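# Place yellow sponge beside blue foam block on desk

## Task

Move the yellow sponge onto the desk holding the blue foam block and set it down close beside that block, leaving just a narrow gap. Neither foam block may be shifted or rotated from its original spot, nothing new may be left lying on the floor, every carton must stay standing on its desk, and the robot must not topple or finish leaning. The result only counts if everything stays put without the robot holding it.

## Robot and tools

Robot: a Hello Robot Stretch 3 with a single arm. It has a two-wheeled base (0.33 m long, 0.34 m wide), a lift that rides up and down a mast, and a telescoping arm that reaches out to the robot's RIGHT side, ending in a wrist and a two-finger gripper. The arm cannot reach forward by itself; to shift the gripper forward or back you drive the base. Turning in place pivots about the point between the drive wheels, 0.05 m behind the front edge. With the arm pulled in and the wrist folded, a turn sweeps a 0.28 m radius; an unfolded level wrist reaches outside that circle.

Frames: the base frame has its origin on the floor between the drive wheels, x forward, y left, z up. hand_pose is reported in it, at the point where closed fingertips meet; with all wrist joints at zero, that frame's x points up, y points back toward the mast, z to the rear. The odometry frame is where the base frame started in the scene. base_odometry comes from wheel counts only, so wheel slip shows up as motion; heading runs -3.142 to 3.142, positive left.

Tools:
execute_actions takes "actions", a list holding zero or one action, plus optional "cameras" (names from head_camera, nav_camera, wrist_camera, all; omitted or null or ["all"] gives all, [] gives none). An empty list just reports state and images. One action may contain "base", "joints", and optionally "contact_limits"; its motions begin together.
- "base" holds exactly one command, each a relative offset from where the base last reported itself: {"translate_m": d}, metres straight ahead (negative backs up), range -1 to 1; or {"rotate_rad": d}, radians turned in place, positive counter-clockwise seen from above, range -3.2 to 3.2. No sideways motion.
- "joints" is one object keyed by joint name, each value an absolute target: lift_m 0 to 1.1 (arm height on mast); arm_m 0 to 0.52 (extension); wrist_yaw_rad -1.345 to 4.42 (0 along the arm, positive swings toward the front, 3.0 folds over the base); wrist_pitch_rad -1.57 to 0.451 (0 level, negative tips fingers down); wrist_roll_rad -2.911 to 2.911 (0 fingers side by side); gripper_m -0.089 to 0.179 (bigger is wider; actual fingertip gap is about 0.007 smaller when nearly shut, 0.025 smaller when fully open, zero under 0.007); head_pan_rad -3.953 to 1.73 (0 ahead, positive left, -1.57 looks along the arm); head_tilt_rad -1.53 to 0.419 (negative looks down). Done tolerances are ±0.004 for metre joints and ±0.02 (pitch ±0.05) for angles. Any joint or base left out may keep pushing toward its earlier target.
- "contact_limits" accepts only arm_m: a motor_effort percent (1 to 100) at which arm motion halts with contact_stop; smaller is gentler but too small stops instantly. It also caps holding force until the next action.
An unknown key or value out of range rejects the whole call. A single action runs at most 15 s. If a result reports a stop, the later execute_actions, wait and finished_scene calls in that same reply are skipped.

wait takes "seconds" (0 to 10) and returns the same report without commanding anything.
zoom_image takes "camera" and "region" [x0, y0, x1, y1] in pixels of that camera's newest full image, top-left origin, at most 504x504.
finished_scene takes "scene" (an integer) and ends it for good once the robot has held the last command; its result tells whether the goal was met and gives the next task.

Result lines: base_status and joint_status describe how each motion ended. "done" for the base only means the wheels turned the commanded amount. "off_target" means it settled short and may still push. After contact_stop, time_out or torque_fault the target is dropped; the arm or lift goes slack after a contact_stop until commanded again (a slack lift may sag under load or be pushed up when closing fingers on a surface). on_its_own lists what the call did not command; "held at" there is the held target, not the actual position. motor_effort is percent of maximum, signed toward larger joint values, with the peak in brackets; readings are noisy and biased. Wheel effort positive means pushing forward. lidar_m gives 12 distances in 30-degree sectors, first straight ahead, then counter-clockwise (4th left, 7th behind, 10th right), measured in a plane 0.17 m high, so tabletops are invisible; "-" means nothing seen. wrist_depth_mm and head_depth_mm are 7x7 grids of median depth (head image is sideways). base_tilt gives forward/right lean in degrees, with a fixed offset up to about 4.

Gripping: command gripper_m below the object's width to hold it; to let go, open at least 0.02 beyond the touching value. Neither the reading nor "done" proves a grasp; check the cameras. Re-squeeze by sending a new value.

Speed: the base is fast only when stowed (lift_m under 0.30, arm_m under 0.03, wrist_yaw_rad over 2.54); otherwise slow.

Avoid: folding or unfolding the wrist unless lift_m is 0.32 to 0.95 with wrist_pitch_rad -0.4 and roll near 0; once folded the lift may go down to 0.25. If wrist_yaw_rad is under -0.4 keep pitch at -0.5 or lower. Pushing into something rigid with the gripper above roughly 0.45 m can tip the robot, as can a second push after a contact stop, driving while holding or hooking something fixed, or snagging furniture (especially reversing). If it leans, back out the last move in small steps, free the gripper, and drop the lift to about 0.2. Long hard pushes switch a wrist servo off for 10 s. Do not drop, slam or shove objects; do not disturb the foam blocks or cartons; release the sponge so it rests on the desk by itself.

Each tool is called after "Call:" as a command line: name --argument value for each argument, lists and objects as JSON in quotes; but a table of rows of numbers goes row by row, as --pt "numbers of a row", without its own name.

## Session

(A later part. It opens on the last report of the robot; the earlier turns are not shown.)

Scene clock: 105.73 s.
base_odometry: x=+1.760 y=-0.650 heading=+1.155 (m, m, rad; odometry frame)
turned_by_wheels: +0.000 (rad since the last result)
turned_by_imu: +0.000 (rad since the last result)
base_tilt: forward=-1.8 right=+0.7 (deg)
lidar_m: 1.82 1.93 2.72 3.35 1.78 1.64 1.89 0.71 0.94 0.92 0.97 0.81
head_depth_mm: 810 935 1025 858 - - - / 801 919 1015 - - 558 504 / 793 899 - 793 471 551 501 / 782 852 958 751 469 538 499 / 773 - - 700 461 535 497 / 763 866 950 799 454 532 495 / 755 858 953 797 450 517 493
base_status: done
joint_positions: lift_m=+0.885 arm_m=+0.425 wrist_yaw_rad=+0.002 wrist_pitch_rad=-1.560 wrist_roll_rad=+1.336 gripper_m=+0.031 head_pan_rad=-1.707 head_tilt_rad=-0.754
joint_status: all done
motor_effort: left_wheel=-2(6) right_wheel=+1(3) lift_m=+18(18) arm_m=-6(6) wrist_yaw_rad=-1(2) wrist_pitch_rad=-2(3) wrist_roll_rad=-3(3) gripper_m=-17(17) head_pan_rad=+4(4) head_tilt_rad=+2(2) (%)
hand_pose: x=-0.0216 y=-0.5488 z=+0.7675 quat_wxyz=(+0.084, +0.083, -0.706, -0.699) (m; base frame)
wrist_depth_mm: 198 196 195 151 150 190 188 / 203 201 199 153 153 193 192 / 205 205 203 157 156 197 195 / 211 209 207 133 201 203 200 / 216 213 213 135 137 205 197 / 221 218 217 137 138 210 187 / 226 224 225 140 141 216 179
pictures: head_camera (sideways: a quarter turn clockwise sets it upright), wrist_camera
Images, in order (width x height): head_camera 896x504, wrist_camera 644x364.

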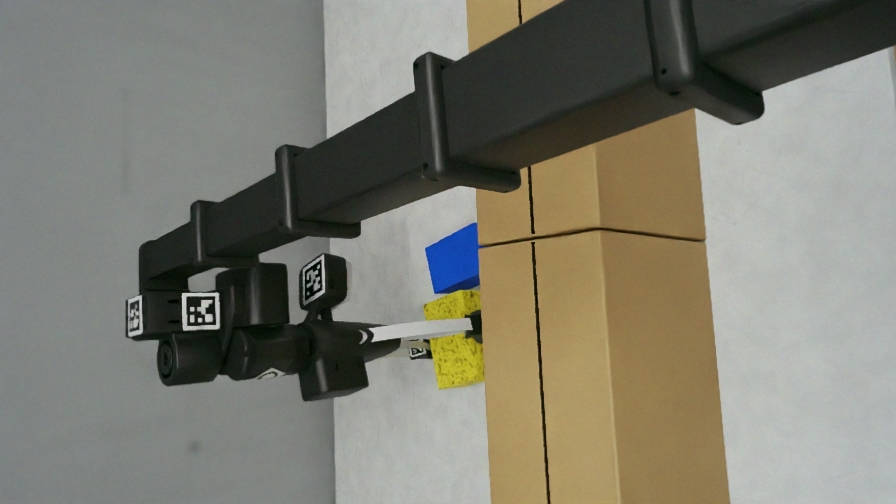

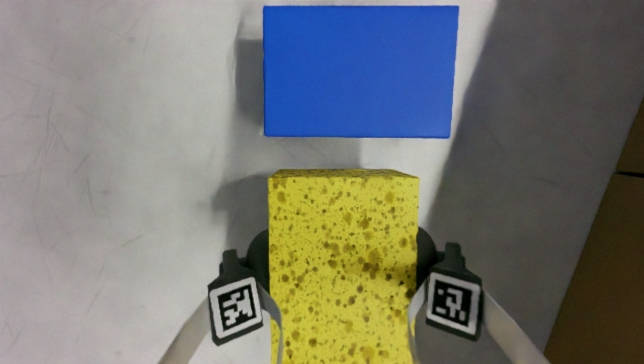

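Call:
execute_actions --actions '[{"base":{"translate_m":-0.006},"joints":{"lift_m":0.864}}]' --cameras '["wrist_camera"]'

Call:
execute_actions --actions '[{"joints":{"gripper_m":0.1}}]' --cameras '["wrist_camera"]'

Call:
execute_actions --actions '[{"joints":{"lift_m":0.95}}]' --cameras '["wrist_camera","head_camera"]'

Scene clock: 107.57 s.
base_odometry: x=+1.758 y=-0.656 heading=+1.155 (m, m, rad; odometry frame)
turned_by_wheels: +0.000 (rad since the last result)
turned_by_imu: +0.000 (rad since the last result)
base_tilt: forward=-1.8 right=+0.7 (deg)
lidar_m: 1.83 1.94 2.72 3.34 1.78 1.63 1.89 0.70 0.95 0.92 0.97 0.81
head_depth_mm: 810 930 1025 832 491 - - / 804 921 1012 882 - - 495 / 792 900 1006 - 464 551 500 / 781 857 - 774 470 539 498 / 773 837 - 713 460 536 496 / 762 855 965 805 454 533 495 / 753 858 953 796 450 517 493
base_status: done
joint_positions: lift_m=+0.864 arm_m=+0.425 wrist_yaw_rad=+0.002 wrist_pitch_rad=-1.560 wrist_roll_rad=+1.336 gripper_m=+0.031 head_pan_rad=-1.707 head_tilt_rad=-0.754
joint_status: all done
motor_effort: left_wheel=-2(7) right_wheel=+2(4) lift_m=+18(18) arm_m=-6(7) wrist_yaw_rad=-1(1) wrist_pitch_rad=-2(3) wrist_roll_rad=-3(3) gripper_m=-18(17) head_pan_rad=+4(4) head_tilt_rad=+2(2) (%)
hand_pose: x=-0.0216 y=-0.5488 z=+0.7465 quat_wxyz=(+0.084, +0.083, -0.706, -0.699) (m; base frame)
wrist_depth_mm: 178 176 174 131 129 170 168 / 182 180 178 134 133 172 172 / 185 183 182 136 135 177 176 / 191 189 186 133 180 181 179 / 195 193 191 135 137 184 183 / 199 196 195 137 138 189 186 / 204 201 199 140 141 194 181
pictures: wrist_camera
Images, in order (width x height): wrist_camera 644x364.

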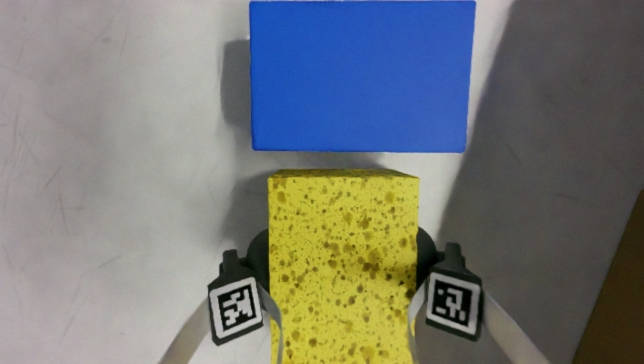

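Scene clock: 108.77 s.
base_odometry: x=+1.758 y=-0.656 heading=+1.155 (m, m, rad; odometry frame)
turned_by_wheels: +0.000 (rad since the last result)
turned_by_imu: +0.000 (rad since the last result)
base_tilt: forward=-1.8 right=+0.7 (deg)
lidar_m: 1.83 1.95 2.73 3.34 1.77 1.63 1.89 0.71 0.94 0.92 0.97 0.81
head_depth_mm: 813 927 1021 829 492 - - / 798 918 1009 880 - - 495 / 791 903 1011 - 465 550 500 / 780 856 - 769 469 538 500 / 773 835 - 722 461 536 496 / 763 857 962 807 454 532 494 / 753 858 952 797 450 516 493
base_status: not commanded
joint_positions: lift_m=+0.864 arm_m=+0.425 wrist_yaw_rad=+0.002 wrist_pitch_rad=-1.560 wrist_roll_rad=+1.336 gripper_m=+0.100 head_pan_rad=-1.707 head_tilt_rad=-0.754
joint_status: all done
motor_effort: left_wheel=-2(2) right_wheel=+2(1) lift_m=+17(17) arm_m=-6(6) wrist_yaw_rad=-1(1) wrist_pitch_rad=-3(2) wrist_roll_rad=-3(3) gripper_m=+0(97) head_pan_rad=+4(4) head_tilt_rad=+2(2) (%)
hand_pose: x=-0.0216 y=-0.5488 z=+0.7465 quat_wxyz=(+0.084, +0.083, -0.706, -0.699) (m; base frame)
wrist_depth_mm: 177 177 173 131 130 170 169 / 183 181 178 133 132 174 173 / 185 184 182 136 135 178 175 / 190 188 186 140 182 181 179 / 195 192 191 142 165 184 183 / 199 196 195 146 146 189 186 / 203 201 201 150 193 195 177
pictures: wrist_camera
Images, in order (width x height): wrist_camera 644x364.

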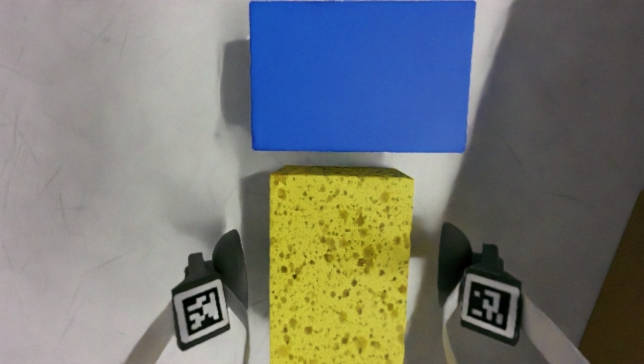

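Scene clock: 110.37 s.
base_odometry: x=+1.758 y=-0.656 heading=+1.155 (m, m, rad; odometry frame)
turned_by_wheels: +0.000 (rad since the last result)
turned_by_imu: +0.000 (rad since the last result)
base_tilt: forward=-1.6 right=+0.6 (deg)
lidar_m: 1.83 1.95 2.72 3.35 1.78 1.63 1.89 0.71 0.94 0.92 0.98 0.81
head_depth_mm: 810 931 - - - 568 506 / 801 902 - - 476 555 503 / 786 - 1000 816 473 550 501 / 754 920 992 771 470 540 499 / 744 - 987 724 460 536 496 / 753 863 965 803 454 532 495 / 754 857 953 795 450 517 493
base_status: not commanded
joint_positions: lift_m=+0.950 arm_m=+0.425 wrist_yaw_rad=+0.002 wrist_pitch_rad=-1.560 wrist_roll_rad=+1.336 gripper_m=+0.100 head_pan_rad=-1.707 head_tilt_rad=-0.754
joint_status: all done
motor_effort: left_wheel=-2(2) right_wheel=+2(1) lift_m=+30(33) arm_m=-7(6) wrist_yaw_rad=-1(2) wrist_pitch_rad=-3(2) wrist_roll_rad=-3(3) gripper_m=+0(0) head_pan_rad=+4(4) head_tilt_rad=+2(2) (%)
hand_pose: x=-0.0216 y=-0.5488 z=+0.8319 quat_wxyz=(+0.084, +0.083, -0.706, -0.699) (m; base frame)
wrist_depth_mm: 260 259 255 251 252 247 243 / 265 265 260 215 216 255 228 / 274 268 267 221 258 259 219 / 280 275 271 225 265 265 209 / 286 282 277 231 273 270 197 / 292 289 285 237 280 238 189 / 297 296 294 286 286 263 177
pictures: head_camera (sideways: a quarter turn clockwise sets it upright), wrist_camera
Images, in order (width x height): head_camera 896x504, wrist_camera 644x364.

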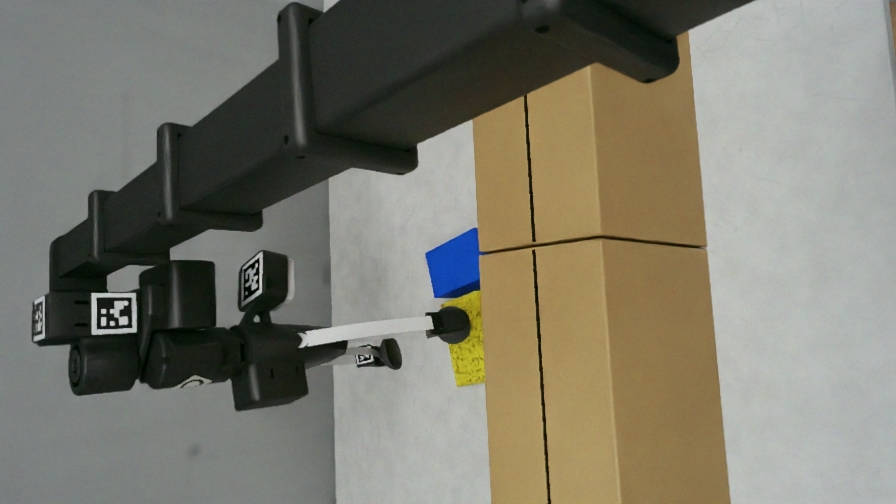

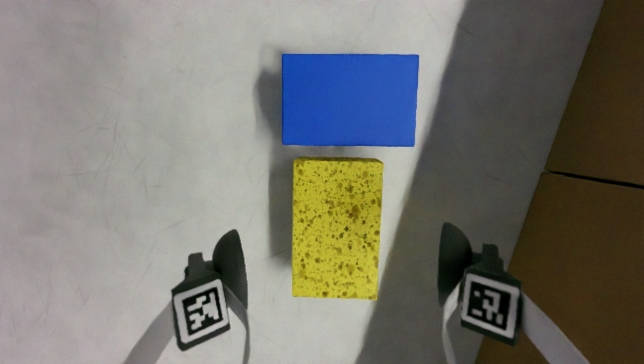

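Call:
finished_scene --scene 1

The scene is finished: the task was done.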